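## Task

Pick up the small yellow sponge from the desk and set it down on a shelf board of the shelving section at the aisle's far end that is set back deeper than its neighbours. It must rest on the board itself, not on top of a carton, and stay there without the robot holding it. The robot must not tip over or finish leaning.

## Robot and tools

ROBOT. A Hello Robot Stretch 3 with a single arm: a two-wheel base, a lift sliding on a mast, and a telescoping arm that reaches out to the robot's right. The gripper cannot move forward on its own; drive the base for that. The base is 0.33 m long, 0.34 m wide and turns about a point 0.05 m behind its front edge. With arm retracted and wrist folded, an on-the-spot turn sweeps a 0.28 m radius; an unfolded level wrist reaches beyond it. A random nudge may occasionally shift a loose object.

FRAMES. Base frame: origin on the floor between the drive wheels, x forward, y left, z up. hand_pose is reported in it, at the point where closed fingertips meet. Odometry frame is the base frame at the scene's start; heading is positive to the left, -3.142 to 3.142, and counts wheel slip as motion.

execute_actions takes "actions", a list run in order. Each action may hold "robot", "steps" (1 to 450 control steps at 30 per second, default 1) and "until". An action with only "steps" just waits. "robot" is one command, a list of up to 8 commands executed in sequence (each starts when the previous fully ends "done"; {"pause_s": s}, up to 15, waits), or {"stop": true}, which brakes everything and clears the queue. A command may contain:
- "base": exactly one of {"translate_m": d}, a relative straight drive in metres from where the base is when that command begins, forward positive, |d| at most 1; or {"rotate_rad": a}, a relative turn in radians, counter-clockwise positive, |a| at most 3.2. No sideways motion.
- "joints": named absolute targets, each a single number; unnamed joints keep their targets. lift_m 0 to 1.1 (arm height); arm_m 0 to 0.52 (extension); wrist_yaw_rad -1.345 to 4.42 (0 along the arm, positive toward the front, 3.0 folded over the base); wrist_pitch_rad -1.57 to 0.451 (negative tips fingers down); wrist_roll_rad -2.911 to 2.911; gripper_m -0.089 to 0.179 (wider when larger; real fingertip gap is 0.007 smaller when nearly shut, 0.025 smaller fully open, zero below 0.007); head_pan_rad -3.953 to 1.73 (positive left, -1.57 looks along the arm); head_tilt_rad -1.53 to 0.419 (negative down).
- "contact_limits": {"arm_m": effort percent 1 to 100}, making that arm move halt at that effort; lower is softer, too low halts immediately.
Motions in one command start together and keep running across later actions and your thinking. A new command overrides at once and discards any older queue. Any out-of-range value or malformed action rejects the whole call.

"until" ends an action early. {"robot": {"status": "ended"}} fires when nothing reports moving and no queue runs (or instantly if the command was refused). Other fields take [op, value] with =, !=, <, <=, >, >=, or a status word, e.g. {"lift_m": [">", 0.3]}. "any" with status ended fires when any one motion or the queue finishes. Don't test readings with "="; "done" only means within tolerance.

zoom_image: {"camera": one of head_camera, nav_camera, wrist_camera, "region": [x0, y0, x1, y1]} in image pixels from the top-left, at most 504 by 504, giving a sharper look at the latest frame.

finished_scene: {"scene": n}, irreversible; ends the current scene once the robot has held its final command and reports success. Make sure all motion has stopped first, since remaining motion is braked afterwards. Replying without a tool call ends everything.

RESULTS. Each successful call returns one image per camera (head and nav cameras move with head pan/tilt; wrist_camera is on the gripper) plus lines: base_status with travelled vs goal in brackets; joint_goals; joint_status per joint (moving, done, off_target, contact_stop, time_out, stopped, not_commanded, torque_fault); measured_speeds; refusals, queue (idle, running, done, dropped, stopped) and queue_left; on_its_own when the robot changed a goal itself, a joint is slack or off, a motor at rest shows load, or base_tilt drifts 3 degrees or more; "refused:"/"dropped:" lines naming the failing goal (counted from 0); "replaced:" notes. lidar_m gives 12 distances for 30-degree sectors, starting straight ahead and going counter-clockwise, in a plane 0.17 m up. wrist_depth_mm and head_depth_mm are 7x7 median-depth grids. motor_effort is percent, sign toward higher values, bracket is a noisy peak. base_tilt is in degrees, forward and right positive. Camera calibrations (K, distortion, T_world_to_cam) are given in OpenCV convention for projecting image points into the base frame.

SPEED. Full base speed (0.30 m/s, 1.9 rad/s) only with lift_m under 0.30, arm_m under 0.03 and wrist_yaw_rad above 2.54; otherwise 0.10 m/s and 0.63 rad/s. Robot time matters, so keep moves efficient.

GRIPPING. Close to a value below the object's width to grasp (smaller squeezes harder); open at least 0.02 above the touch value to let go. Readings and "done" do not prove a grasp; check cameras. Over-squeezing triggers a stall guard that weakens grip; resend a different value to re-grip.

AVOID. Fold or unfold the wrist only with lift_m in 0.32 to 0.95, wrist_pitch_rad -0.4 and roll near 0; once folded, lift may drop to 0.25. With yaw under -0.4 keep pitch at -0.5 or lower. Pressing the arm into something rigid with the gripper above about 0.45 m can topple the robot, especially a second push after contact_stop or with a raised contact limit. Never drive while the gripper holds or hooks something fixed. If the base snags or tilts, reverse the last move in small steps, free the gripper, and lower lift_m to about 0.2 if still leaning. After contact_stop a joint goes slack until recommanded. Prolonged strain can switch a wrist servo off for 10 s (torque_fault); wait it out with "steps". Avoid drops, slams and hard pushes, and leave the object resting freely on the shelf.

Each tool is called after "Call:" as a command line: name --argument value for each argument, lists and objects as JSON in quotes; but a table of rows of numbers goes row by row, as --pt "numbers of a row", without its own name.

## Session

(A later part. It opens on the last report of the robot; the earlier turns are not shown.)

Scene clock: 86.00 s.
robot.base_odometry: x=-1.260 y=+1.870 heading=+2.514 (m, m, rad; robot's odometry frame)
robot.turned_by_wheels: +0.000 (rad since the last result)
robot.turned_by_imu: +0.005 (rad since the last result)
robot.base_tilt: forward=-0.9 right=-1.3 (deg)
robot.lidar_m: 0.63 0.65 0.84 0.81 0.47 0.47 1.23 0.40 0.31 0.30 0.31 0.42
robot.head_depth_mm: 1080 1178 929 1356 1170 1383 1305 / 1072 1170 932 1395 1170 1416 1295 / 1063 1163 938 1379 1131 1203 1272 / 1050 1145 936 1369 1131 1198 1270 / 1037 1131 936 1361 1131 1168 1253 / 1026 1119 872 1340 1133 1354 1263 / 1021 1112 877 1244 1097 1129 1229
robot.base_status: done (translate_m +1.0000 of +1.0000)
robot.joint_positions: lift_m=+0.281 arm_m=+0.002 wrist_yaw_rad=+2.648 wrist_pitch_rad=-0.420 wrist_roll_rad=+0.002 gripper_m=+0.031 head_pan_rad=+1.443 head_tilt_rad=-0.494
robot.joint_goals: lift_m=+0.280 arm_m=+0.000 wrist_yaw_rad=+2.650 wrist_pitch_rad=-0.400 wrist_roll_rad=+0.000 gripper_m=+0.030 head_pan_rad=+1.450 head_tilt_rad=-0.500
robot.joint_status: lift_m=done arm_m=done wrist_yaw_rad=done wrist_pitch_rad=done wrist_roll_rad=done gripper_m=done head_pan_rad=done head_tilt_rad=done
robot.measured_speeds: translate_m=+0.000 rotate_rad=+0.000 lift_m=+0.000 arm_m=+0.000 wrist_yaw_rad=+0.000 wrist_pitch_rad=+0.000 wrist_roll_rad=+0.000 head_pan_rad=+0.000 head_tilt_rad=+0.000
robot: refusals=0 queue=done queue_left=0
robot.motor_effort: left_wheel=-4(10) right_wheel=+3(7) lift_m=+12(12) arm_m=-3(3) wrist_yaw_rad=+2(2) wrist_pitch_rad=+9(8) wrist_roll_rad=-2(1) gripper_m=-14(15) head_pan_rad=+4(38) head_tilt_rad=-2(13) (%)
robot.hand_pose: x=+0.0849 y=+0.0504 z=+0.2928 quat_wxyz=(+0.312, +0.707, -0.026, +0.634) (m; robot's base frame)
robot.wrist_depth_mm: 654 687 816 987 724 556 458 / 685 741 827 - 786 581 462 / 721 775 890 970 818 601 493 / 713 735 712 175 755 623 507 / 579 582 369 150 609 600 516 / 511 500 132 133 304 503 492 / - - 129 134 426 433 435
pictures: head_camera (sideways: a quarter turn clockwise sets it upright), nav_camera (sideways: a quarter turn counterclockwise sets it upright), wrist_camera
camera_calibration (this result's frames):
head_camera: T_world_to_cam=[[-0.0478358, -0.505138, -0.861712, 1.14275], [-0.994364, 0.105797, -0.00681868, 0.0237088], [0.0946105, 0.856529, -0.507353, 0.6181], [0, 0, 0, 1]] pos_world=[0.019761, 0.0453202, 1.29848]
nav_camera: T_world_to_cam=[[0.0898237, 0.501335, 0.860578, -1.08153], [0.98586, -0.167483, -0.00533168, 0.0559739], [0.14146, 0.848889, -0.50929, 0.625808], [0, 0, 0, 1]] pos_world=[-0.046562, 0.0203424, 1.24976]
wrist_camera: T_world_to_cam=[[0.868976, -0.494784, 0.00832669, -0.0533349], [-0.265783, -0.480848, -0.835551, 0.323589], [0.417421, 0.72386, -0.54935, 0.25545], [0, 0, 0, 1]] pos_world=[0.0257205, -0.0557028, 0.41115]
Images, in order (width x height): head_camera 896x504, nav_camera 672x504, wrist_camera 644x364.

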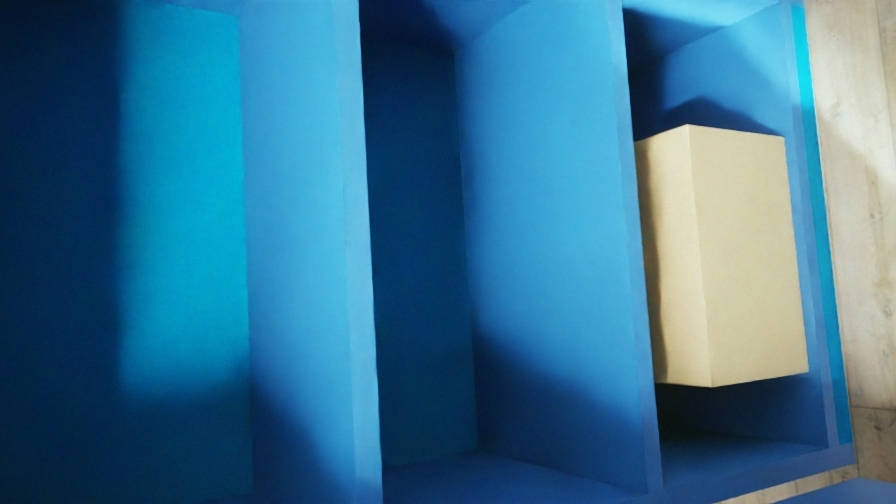

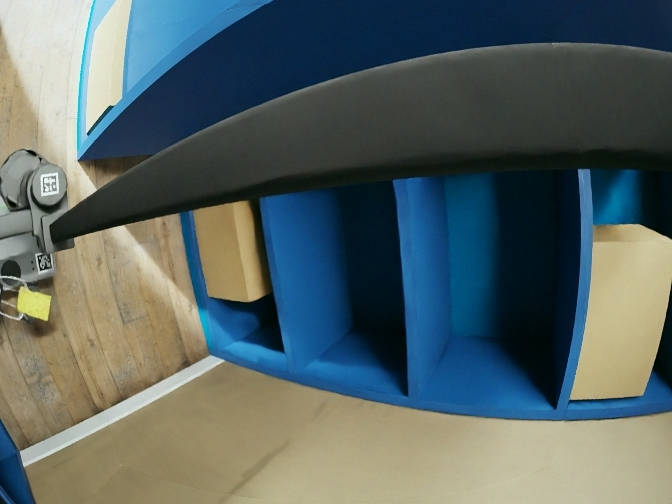

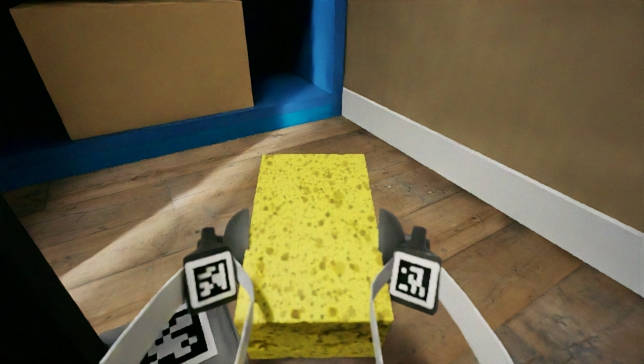

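Call:
execute_actions --actions '[{"robot": [{"base": {"rotate_rad": -2.14}, "joints": {"head_pan_rad": -1.5, "head_tilt_rad": -0.55}}, {"base": {"translate_m": -0.30}}, {"base": {"rotate_rad": -0.96}, "joints": {"lift_m": 0.62}}], "steps": 450, "until": {"robot": {"status": "ended"}}}]'

Scene clock: 98.03 s.
robot.base_odometry: x=-1.539 y=+1.761 heading=-0.585 (m, m, rad; robot's odometry frame)
robot.turned_by_wheels: -3.100 (rad since the last result)
robot.turned_by_imu: -3.126 (rad since the last result)
robot.base_tilt: forward=-0.8 right=-1.5 (deg)
robot.lidar_m: 0.49 0.72 0.56 0.55 0.63 0.48 0.47 0.49 0.58 0.56 0.59 0.50
robot.head_depth_mm: 806 881 764 594 1071 878 1169 / 814 893 762 621 1069 876 968 / 827 907 763 623 1069 877 991 / 838 921 763 624 1073 901 992 / 852 937 766 1174 1073 902 1027 / 866 951 766 1094 1071 925 1162 / 839 867 766 856 958 924 1105
robot.base_status: done (rotate_rad -0.9599 of -0.9600)
robot.joint_positions: lift_m=+0.619 arm_m=+0.002 wrist_yaw_rad=+2.648 wrist_pitch_rad=-0.420 wrist_roll_rad=+0.002 gripper_m=+0.031 head_pan_rad=-1.493 head_tilt_rad=-0.544
robot.joint_goals: lift_m=+0.620 arm_m=+0.000 wrist_yaw_rad=+2.650 wrist_pitch_rad=-0.400 wrist_roll_rad=+0.000 gripper_m=+0.030 head_pan_rad=-1.500 head_tilt_rad=-0.550
robot.joint_status: lift_m=done arm_m=done wrist_yaw_rad=done wrist_pitch_rad=done wrist_roll_rad=done gripper_m=done head_pan_rad=done head_tilt_rad=done
robot.measured_speeds: translate_m=+0.000 rotate_rad=+0.000 lift_m=+0.000 arm_m=+0.000 wrist_yaw_rad=+0.000 wrist_pitch_rad=+0.000 wrist_roll_rad=+0.000 head_pan_rad=+0.000 head_tilt_rad=+0.000
robot: refusals=0 queue=done queue_left=0
robot.motor_effort: left_wheel=+3(15) right_wheel=-3(7) lift_m=+35(34) arm_m=-3(3) wrist_yaw_rad=+2(2) wrist_pitch_rad=+8(9) wrist_roll_rad=-1(2) gripper_m=-14(14) head_pan_rad=-3(39) head_tilt_rad=-3(8) (%)
robot.hand_pose: x=+0.0849 y=+0.0504 z=+0.6316 quat_wxyz=(+0.312, +0.707, -0.026, +0.634) (m; robot's base frame)
robot.wrist_depth_mm: 438 484 913 771 711 856 - / 472 517 766 720 771 - - / 492 547 852 847 - - - / 892 706 716 175 - - - / 969 659 425 151 - - - / 851 768 131 132 495 881 887 / - 743 721 134 797 794 785
pictures: head_camera (sideways: a quarter turn clockwise sets it upright), nav_camera (sideways: a quarter turn counterclockwise sets it upright), wrist_camera
camera_calibration (this result's frames):
head_camera: T_world_to_cam=[[-0.0595628, 0.546231, -0.835514, 1.10866], [0.994996, 0.0997474, -0.00572058, 0.0101437], [0.0802156, -0.831674, -0.549439, 0.672946], [0, 0, 0, 1]] pos_world=[0.00196152, -0.0469274, 1.29611]
nav_camera: T_world_to_cam=[[0.0176782, -0.551022, 0.834303, -1.04683], [-0.999306, -0.0370994, -0.00332815, 0.0654748], [0.0327861, -0.833665, -0.551296, 0.681123], [0, 0, 0, 1]] pos_world=[0.0616041, -0.00656817, 1.24909]
wrist_camera: T_world_to_cam=[[0.868977, -0.494783, 0.00832083, -0.0561553], [-0.265768, -0.480814, -0.835575, 0.606661], [0.417429, 0.723884, -0.549314, 0.441532], [0, 0, 0, 1]] pos_world=[0.0257206, -0.0557109, 0.749918]
Images, in order (width x height): head_camera 896x504, nav_camera 672x504, wrist_camera 644x364.

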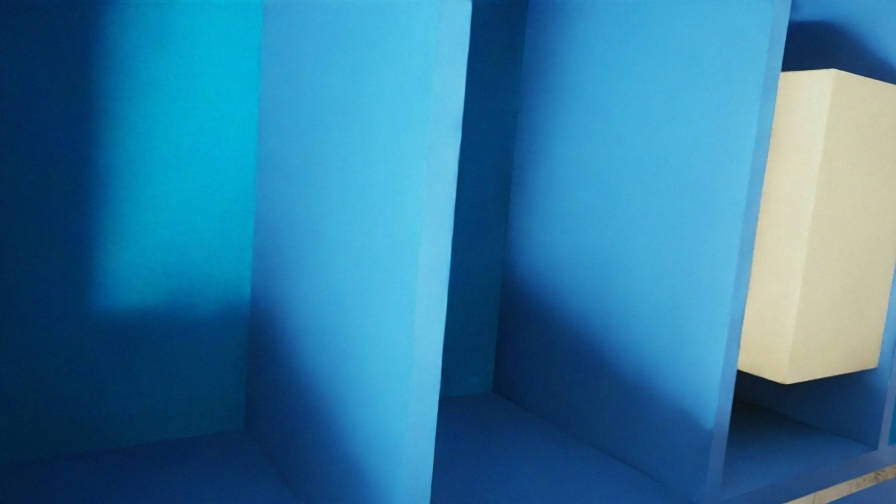

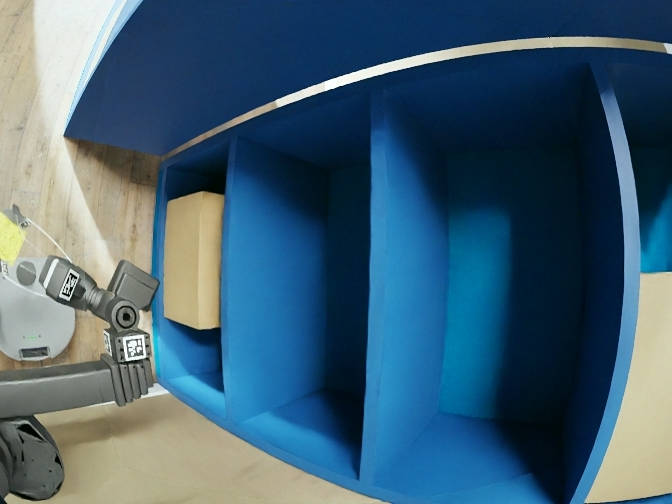

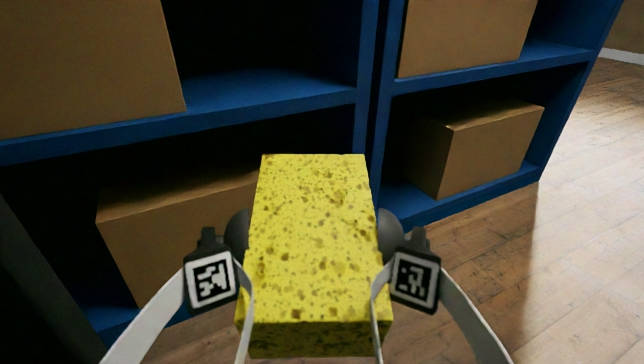

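Call:
execute_actions --actions '[{"robot": [{"joints": {"wrist_yaw_rad": 0.0, "lift_m": 0.645}}, {"joints": {"wrist_pitch_rad": -0.6}}], "steps": 300, "until": {"robot": {"status": "ended"}}}]'

Scene clock: 101.73 s.
robot.base_odometry: x=-1.539 y=+1.761 heading=-0.585 (m, m, rad; robot's odometry frame)
robot.turned_by_wheels: +0.000 (rad since the last result)
robot.turned_by_imu: +0.001 (rad since the last result)
robot.base_tilt: forward=-0.9 right=-1.3 (deg)
robot.lidar_m: 0.49 0.72 0.56 0.55 0.63 0.48 0.47 0.49 0.58 0.56 0.59 0.50
robot.head_depth_mm: 804 878 762 594 1071 875 1171 / 815 894 763 622 1068 877 970 / 825 906 764 621 1073 877 646 / 838 921 764 623 1067 900 993 / 850 936 765 1171 1071 904 1029 / 865 952 765 1093 1072 925 1164 / 839 867 766 857 960 927 1111
robot.base_status: done (rotate_rad -0.9599 of -0.9600)
robot.joint_positions: lift_m=+0.644 arm_m=+0.002 wrist_yaw_rad=+0.003 wrist_pitch_rad=-0.613 wrist_roll_rad=+0.002 gripper_m=+0.031 head_pan_rad=-1.493 head_tilt_rad=-0.544
robot.joint_goals: lift_m=+0.645 arm_m=+0.000 wrist_yaw_rad=+0.000 wrist_pitch_rad=-0.600 wrist_roll_rad=+0.000 gripper_m=+0.030 head_pan_rad=-1.500 head_tilt_rad=-0.550
robot.joint_status: lift_m=done arm_m=done wrist_yaw_rad=done wrist_pitch_rad=done wrist_roll_rad=done gripper_m=done head_pan_rad=done head_tilt_rad=done
robot.measured_speeds: translate_m=+0.000 rotate_rad=+0.000 lift_m=+0.000 arm_m=+0.000 wrist_yaw_rad=+0.000 wrist_pitch_rad=+0.000 wrist_roll_rad=+0.000 head_pan_rad=+0.000 head_tilt_rad=+0.000
robot: refusals=0 queue=done queue_left=0
robot.motor_effort: left_wheel=+3(4) right_wheel=-1(1) lift_m=+35(40) arm_m=-3(3) wrist_yaw_rad=-4(5) wrist_pitch_rad=+5(9) wrist_roll_rad=-1(1) gripper_m=-14(13) head_pan_rad=-3(3) head_tilt_rad=-2(2) (%)
robot.hand_pose: x=-0.0210 y=-0.3426 z=+0.6159 quat_wxyz=(+0.674, +0.214, -0.674, -0.213) (m; robot's base frame)
robot.wrist_depth_mm: 504 609 618 632 633 624 466 / 453 467 467 472 476 482 447 / 387 385 382 377 383 386 388 / 510 650 575 174 602 652 444 / 548 629 338 150 828 694 486 / 573 715 131 132 388 683 518 / 593 713 692 134 699 689 520
pictures: head_camera (sideways: a quarter turn clockwise sets it upright), nav_camera (sideways: a quarter turn counterclockwise sets it upright), wrist_camera
camera_calibration (this result's frames):
head_camera: T_world_to_cam=[[-0.0595628, 0.546231, -0.835514, 1.10866], [0.994996, 0.0997474, -0.00572058, 0.0101437], [0.0802156, -0.831674, -0.549439, 0.672946], [0, 0, 0, 1]] pos_world=[0.00196152, -0.0469274, 1.29611]
nav_camera: T_world_to_cam=[[0.0176782, -0.551022, 0.834303, -1.04683], [-0.999306, -0.0370994, -0.00332816, 0.0654748], [0.0327861, -0.833666, -0.551296, 0.681123], [0, 0, 0, 1]] pos_world=[0.0616041, -0.00656818, 1.24909]
wrist_camera: T_world_to_cam=[[-0.999727, 0.0193847, 0.0130072, -0.0244311], [0.00426623, 0.69952, -0.7146, 0.712042], [-0.0229511, -0.71435, -0.699413, 0.352039], [0, 0, 0, 1]] pos_world=[-0.0193825, -0.246136, 0.755363]
Images, in order (width x height): head_camera 896x504, nav_camera 672x504, wrist_camera 644x364.

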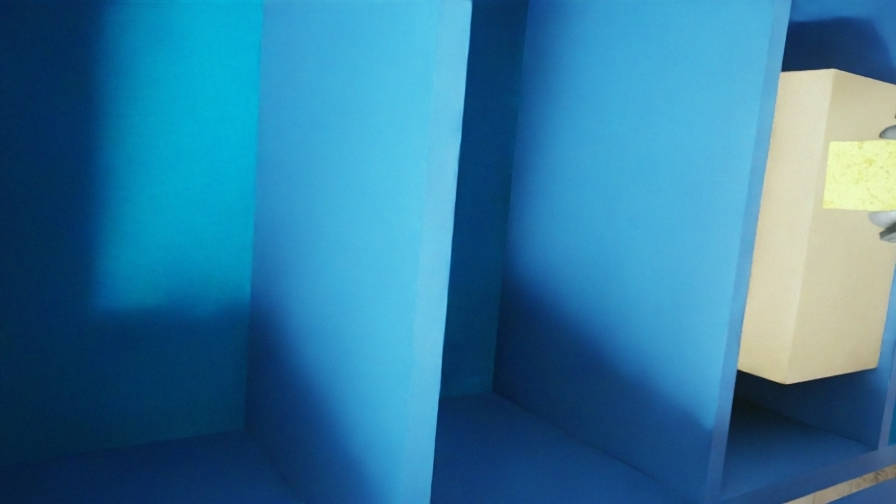

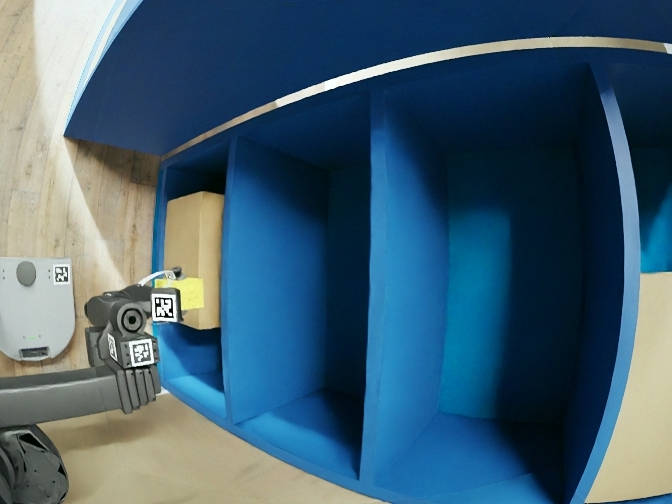

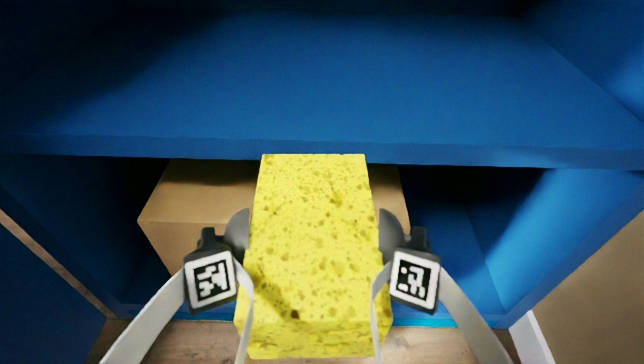

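Call:
execute_actions --actions '[{"robot": [{"joints": {"arm_m": 0.34}}, {"joints": {"lift_m": 0.594}}], "steps": 300, "until": {"robot": {"status": "ended"}}}]'

Scene clock: 107.27 s.
robot.base_odometry: x=-1.539 y=+1.761 heading=-0.585 (m, m, rad; robot's odometry frame)
robot.turned_by_wheels: +0.000 (rad since the last result)
robot.turned_by_imu: +0.001 (rad since the last result)
robot.base_tilt: forward=-0.8 right=-1.4 (deg)
robot.lidar_m: 0.49 0.72 0.56 0.55 0.64 0.48 0.47 0.49 0.58 0.56 0.59 0.50
robot.head_depth_mm: 803 879 762 594 1069 901 1193 / 813 893 760 621 1104 - 972 / 826 908 763 623 1103 843 993 / 837 922 764 621 1067 898 997 / 852 937 765 1173 1072 901 1028 / 865 950 766 1093 1069 926 1165 / 842 866 767 857 965 926 1109
robot.base_status: done (rotate_rad -0.9599 of -0.9600)
robot.joint_positions: lift_m=+0.595 arm_m=+0.340 wrist_yaw_rad=+0.001 wrist_pitch_rad=-0.615 wrist_roll_rad=+0.002 gripper_m=+0.031 head_pan_rad=-1.493 head_tilt_rad=-0.544
robot.joint_goals: lift_m=+0.594 arm_m=+0.340 wrist_yaw_rad=+0.000 wrist_pitch_rad=-0.600 wrist_roll_rad=+0.000 gripper_m=+0.030 head_pan_rad=-1.500 head_tilt_rad=-0.550
robot.joint_status: lift_m=done arm_m=done wrist_yaw_rad=done wrist_pitch_rad=done wrist_roll_rad=done gripper_m=done head_pan_rad=done head_tilt_rad=done
robot.measured_speeds: translate_m=+0.000 rotate_rad=+0.000 lift_m=+0.000 arm_m=+0.000 wrist_yaw_rad=+0.000 wrist_pitch_rad=+0.000 wrist_roll_rad=+0.000 head_pan_rad=+0.000 head_tilt_rad=+0.000
robot: refusals=0 queue=done queue_left=0
robot.motor_effort: left_wheel=+3(3) right_wheel=-1(1) lift_m=+12(39) arm_m=+2(3) wrist_yaw_rad=-2(4) wrist_pitch_rad=+6(6) wrist_roll_rad=-1(1) gripper_m=-13(13) head_pan_rad=-3(3) head_tilt_rad=-2(2) (%)
robot.hand_pose: x=-0.0213 y=-0.6802 z=+0.5659 quat_wxyz=(+0.674, +0.214, -0.674, -0.214) (m; robot's base frame)
robot.wrist_depth_mm: 389 392 387 389 384 383 386 / 355 358 361 362 365 368 372 / 286 289 291 295 295 297 298 / 239 241 242 175 246 246 248 / 207 207 182 151 211 213 214 / 182 183 132 132 158 187 188 / 163 162 158 134 163 166 167
pictures: head_camera (sideways: a quarter turn clockwise sets it upright), nav_camera (sideways: a quarter turn counterclockwise sets it upright), wrist_camera
camera_calibration (this result's frames):
head_camera: T_world_to_cam=[[-0.0595627, 0.546231, -0.835514, 1.10867], [0.994996, 0.0997473, -0.00572058, 0.0101437], [0.0802155, -0.831674, -0.549439, 0.672946], [0, 0, 0, 1]] pos_world=[0.00196151, -0.0469274, 1.29611]
nav_camera: T_world_to_cam=[[0.0176781, -0.551022, 0.834303, -1.04683], [-0.999306, -0.0370993, -0.00332816, 0.0654748], [0.032786, -0.833666, -0.551296, 0.681123], [0, 0, 0, 1]] pos_world=[0.0616041, -0.00656819, 1.24909]
wrist_camera: T_world_to_cam=[[-0.999697, 0.0208912, 0.0130347, -0.0165261], [0.00533064, 0.700402, -0.713729, 0.912562], [-0.0240402, -0.713443, -0.700301, 0.0770378], [0, 0, 0, 1]] pos_world=[-0.0195336, -0.583852, 0.705487]
Images, in order (width x height): head_camera 896x504, nav_camera 672x504, wrist_camera 644x364.

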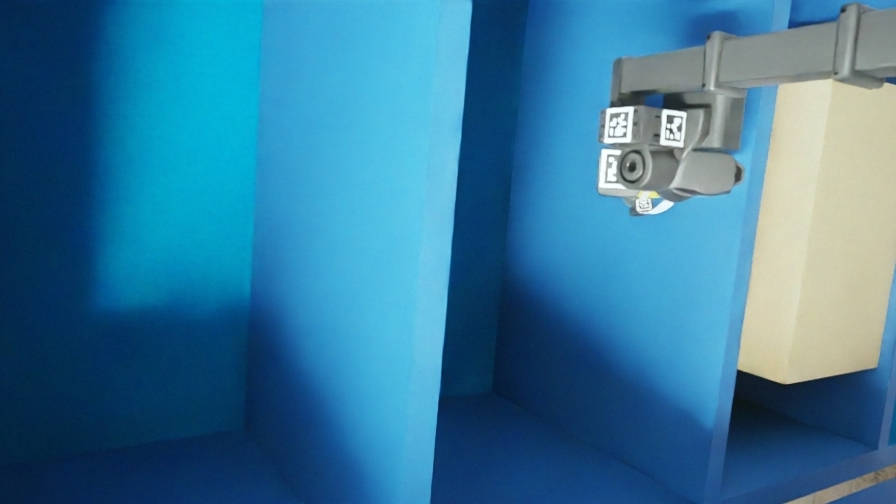

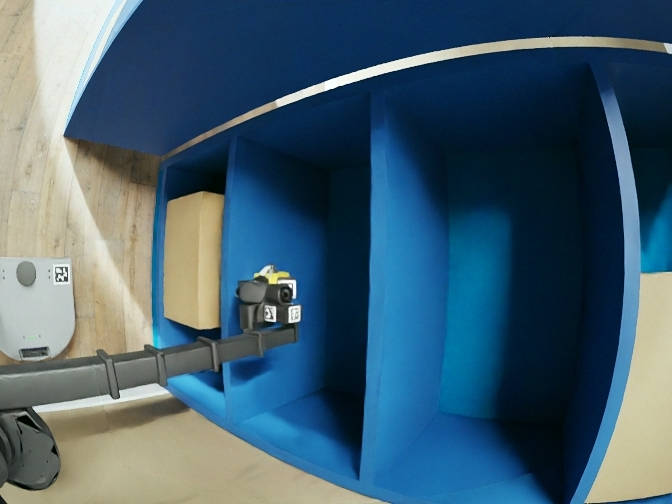

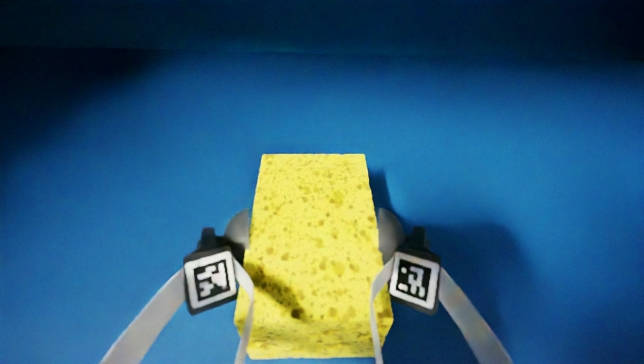

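Call:
execute_actions --actions '[{"robot": [{"joints": {"gripper_m": 0.13}}], "steps": 150, "until": {"robot": {"status": "ended"}}}]'

Scene clock: 109.00 s.
robot.base_odometry: x=-1.539 y=+1.761 heading=-0.585 (m, m, rad; robot's odometry frame)
robot.turned_by_wheels: +0.000 (rad since the last result)
robot.turned_by_imu: +0.000 (rad since the last result)
robot.base_tilt: forward=-0.8 right=-1.4 (deg)
robot.lidar_m: 0.49 0.72 0.56 0.55 0.64 0.48 0.47 0.49 0.58 0.56 0.59 0.50
robot.head_depth_mm: 801 878 760 593 1071 902 1191 / 816 892 761 621 1106 - 969 / 827 906 762 623 1102 843 989 / 838 919 764 622 1068 898 997 / 849 937 764 1177 1070 901 1029 / 864 952 765 1091 1071 923 1170 / 837 867 766 858 965 925 1107
robot.base_status: done (rotate_rad -0.9599 of -0.9600)
robot.joint_positions: lift_m=+0.595 arm_m=+0.340 wrist_yaw_rad=+0.001 wrist_pitch_rad=-0.615 wrist_roll_rad=+0.002 gripper_m=+0.130 head_pan_rad=-1.493 head_tilt_rad=-0.544
robot.joint_goals: lift_m=+0.594 arm_m=+0.340 wrist_yaw_rad=+0.000 wrist_pitch_rad=-0.600 wrist_roll_rad=+0.000 gripper_m=+0.130 head_pan_rad=-1.500 head_tilt_rad=-0.550
robot.joint_status: lift_m=done arm_m=done wrist_yaw_rad=done wrist_pitch_rad=done wrist_roll_rad=done gripper_m=done head_pan_rad=done head_tilt_rad=done
robot.measured_speeds: translate_m=+0.000 rotate_rad=+0.000 lift_m=+0.000 arm_m=+0.000 wrist_yaw_rad=+0.000 wrist_pitch_rad=+0.000 wrist_roll_rad=+0.000 head_pan_rad=+0.000 head_tilt_rad=+0.000
robot: refusals=0 queue=done queue_left=0
robot.motor_effort: left_wheel=+3(3) right_wheel=-2(2) lift_m=+12(12) arm_m=+1(1) wrist_yaw_rad=-1(2) wrist_pitch_rad=+6(6) wrist_roll_rad=-1(1) gripper_m=+0(81) head_pan_rad=-3(3) head_tilt_rad=-2(3) (%)
robot.hand_pose: x=-0.0213 y=-0.6802 z=+0.5659 quat_wxyz=(+0.674, +0.214, -0.674, -0.214) (m; robot's base frame)
robot.wrist_depth_mm: 395 396 389 386 385 385 381 / 350 357 361 361 365 370 375 / 286 287 290 289 294 297 296 / 241 243 241 181 247 247 248 / 207 213 202 155 211 218 214 / 182 - 175 137 181 191 187 / - 162 157 138 161 162 167
pictures: head_camera (sideways: a quarter turn clockwise sets it upright), nav_camera (sideways: a quarter turn counterclockwise sets it upright), wrist_camera
camera_calibration (this result's frames):
head_camera: T_world_to_cam=[[-0.0595627, 0.546231, -0.835514, 1.10867], [0.994996, 0.0997473, -0.00572058, 0.0101437], [0.0802155, -0.831674, -0.549439, 0.672946], [0, 0, 0, 1]] pos_world=[0.00196151, -0.0469274, 1.29611]
nav_camera: T_world_to_cam=[[0.0176781, -0.551022, 0.834303, -1.04683], [-0.999306, -0.0370993, -0.00332816, 0.0654748], [0.032786, -0.833666, -0.551296, 0.681123], [0, 0, 0, 1]] pos_world=[0.0616041, -0.00656819, 1.24909]
wrist_camera: T_world_to_cam=[[-0.999697, 0.020892, 0.0130347, -0.0165257], [0.00533116, 0.700402, -0.713729, 0.912562], [-0.0240407, -0.713443, -0.700301, 0.0770378], [0, 0, 0, 1]] pos_world=[-0.0195337, -0.583852, 0.705487]
Images, in order (width x height): head_camera 896x504, nav_camera 672x504, wrist_camera 644x364.

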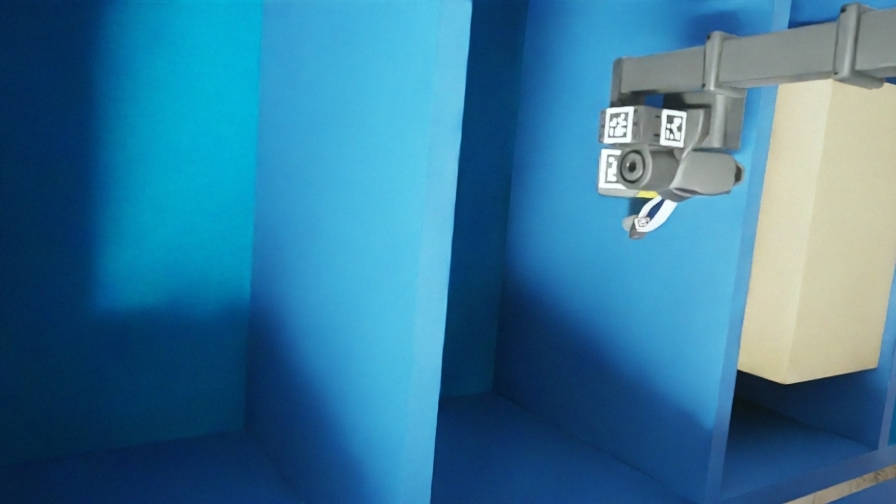

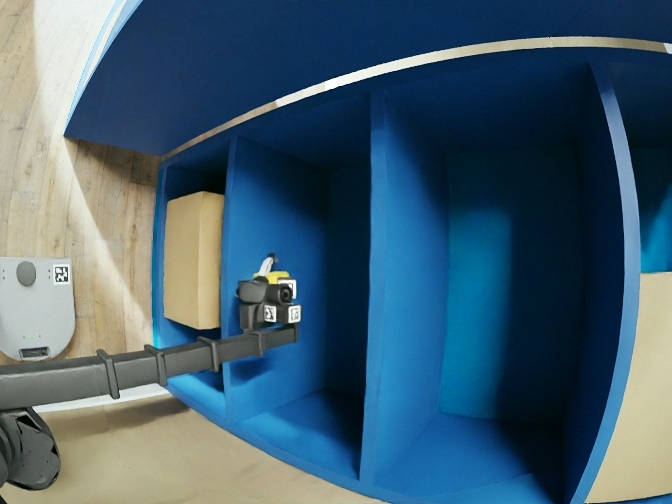

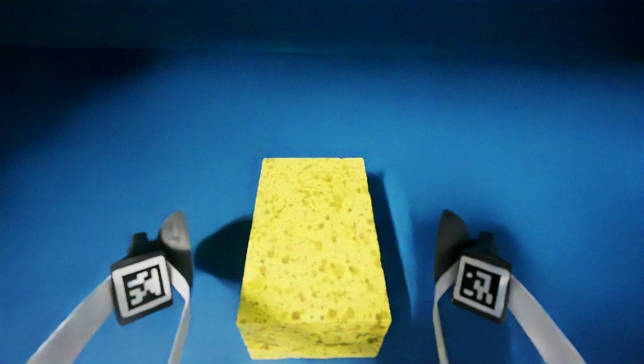

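Call:
execute_actions --actions '[{"robot": {"joints": {"arm_m": 0.05, "lift_m": 0.63}}, "steps": 300, "until": {"robot": {"status": "ended"}}}]'

Scene clock: 112.47 s.
robot.base_odometry: x=-1.539 y=+1.761 heading=-0.585 (m, m, rad; robot's odometry frame)
robot.turned_by_wheels: +0.000 (rad since the last result)
robot.turned_by_imu: +0.001 (rad since the last result)
robot.base_tilt: forward=-0.8 right=-1.5 (deg)
robot.lidar_m: 0.49 0.72 0.56 0.55 0.64 0.48 0.47 0.49 0.58 0.56 0.59 0.50
robot.head_depth_mm: 805 881 762 594 1070 875 1164 / 817 894 761 621 1068 875 968 / 825 908 764 623 1066 877 970 / 839 922 764 622 1069 900 991 / 850 933 765 1175 1069 899 1027 / 863 952 765 1093 1069 924 1169 / 836 867 765 858 963 928 1106
robot.base_status: done (rotate_rad -0.9599 of -0.9600)
robot.joint_positions: lift_m=+0.629 arm_m=+0.050 wrist_yaw_rad=+0.001 wrist_pitch_rad=-0.615 wrist_roll_rad=+0.002 gripper_m=+0.130 head_pan_rad=-1.493 head_tilt_rad=-0.544
robot.joint_goals: lift_m=+0.630 arm_m=+0.050 wrist_yaw_rad=+0.000 wrist_pitch_rad=-0.600 wrist_roll_rad=+0.000 gripper_m=+0.130 head_pan_rad=-1.500 head_tilt_rad=-0.550
robot.joint_status: lift_m=done arm_m=done wrist_yaw_rad=done wrist_pitch_rad=done wrist_roll_rad=done gripper_m=done head_pan_rad=done head_tilt_rad=done
robot.measured_speeds: translate_m=+0.000 rotate_rad=+0.000 lift_m=+0.000 arm_m=+0.000 wrist_yaw_rad=+0.000 wrist_pitch_rad=+0.000 wrist_roll_rad=+0.000 head_pan_rad=+0.000 head_tilt_rad=+0.000
robot: refusals=0 queue=done queue_left=0
robot.motor_effort: left_wheel=+3(3) right_wheel=-2(1) lift_m=+35(37) arm_m=-3(5) wrist_yaw_rad=-2(2) wrist_pitch_rad=+6(6) wrist_roll_rad=-1(1) gripper_m=+0(0) head_pan_rad=-3(2) head_tilt_rad=-3(2) (%)
robot.hand_pose: x=-0.0213 y=-0.3907 z=+0.6007 quat_wxyz=(+0.674, +0.214, -0.674, -0.214) (m; robot's base frame)
robot.wrist_depth_mm: 497 565 581 578 580 586 480 / 424 435 431 377 446 447 428 / 346 351 350 354 351 356 360 / 461 520 524 519 341 339 332 / 522 625 488 479 501 648 463 / 553 - 551 569 671 586 501 / 547 680 662 661 669 652 498
pictures: head_camera (sideways: a quarter turn clockwise sets it upright), nav_camera (sideways: a quarter turn counterclockwise sets it upright), wrist_camera
camera_calibration (this result's frames):
head_camera: T_world_to_cam=[[-0.0595628, 0.546231, -0.835514, 1.10867], [0.994996, 0.0997474, -0.00572058, 0.0101437], [0.0802156, -0.831674, -0.549439, 0.672946], [0, 0, 0, 1]] pos_world=[0.00196152, -0.0469274, 1.29611]
nav_camera: T_world_to_cam=[[0.0176782, -0.551022, 0.834303, -1.04683], [-0.999306, -0.0370994, -0.00332816, 0.0654748], [0.0327861, -0.833666, -0.551296, 0.681123], [0, 0, 0, 1]] pos_world=[0.0616041, -0.00656818, 1.24909]
wrist_camera: T_world_to_cam=[[-0.999697, 0.0208214, 0.0131344, -0.0231143], [0.00521055, 0.700402, -0.71373, 0.734612], [-0.0240602, -0.713445, -0.700298, 0.307913], [0, 0, 0, 1]] pos_world=[-0.0195265, -0.294363, 0.740249]
Images, in order (width x height): head_camera 896x504, nav_camera 672x504, wrist_camera 644x364.

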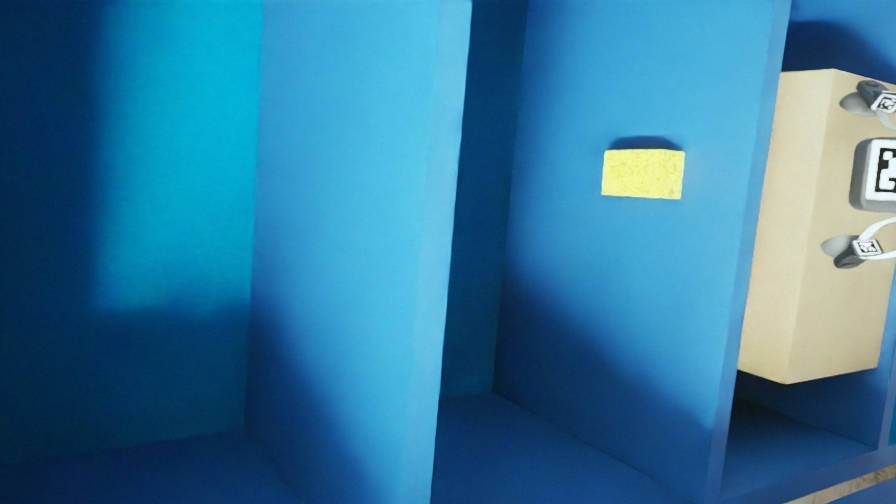

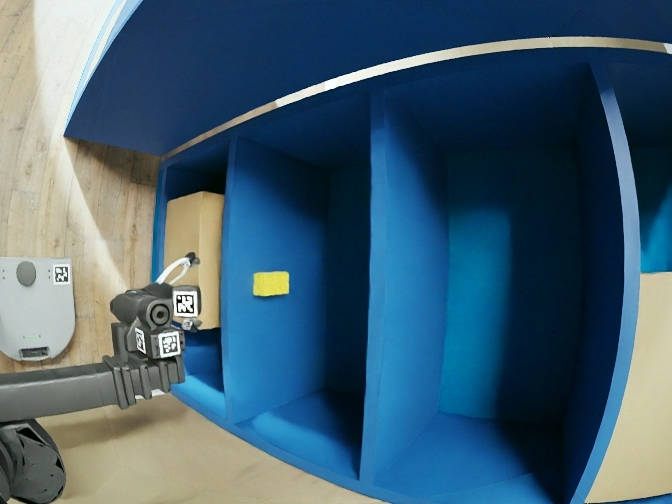

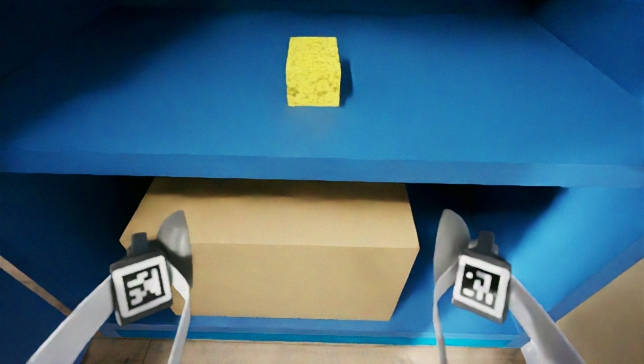

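The sponge is resting on the shelf in the set-back section, and the gripper is clear of it. Finishing scene 1.

Call:
finished_scene --scene 1

The scene is finished: the task was done.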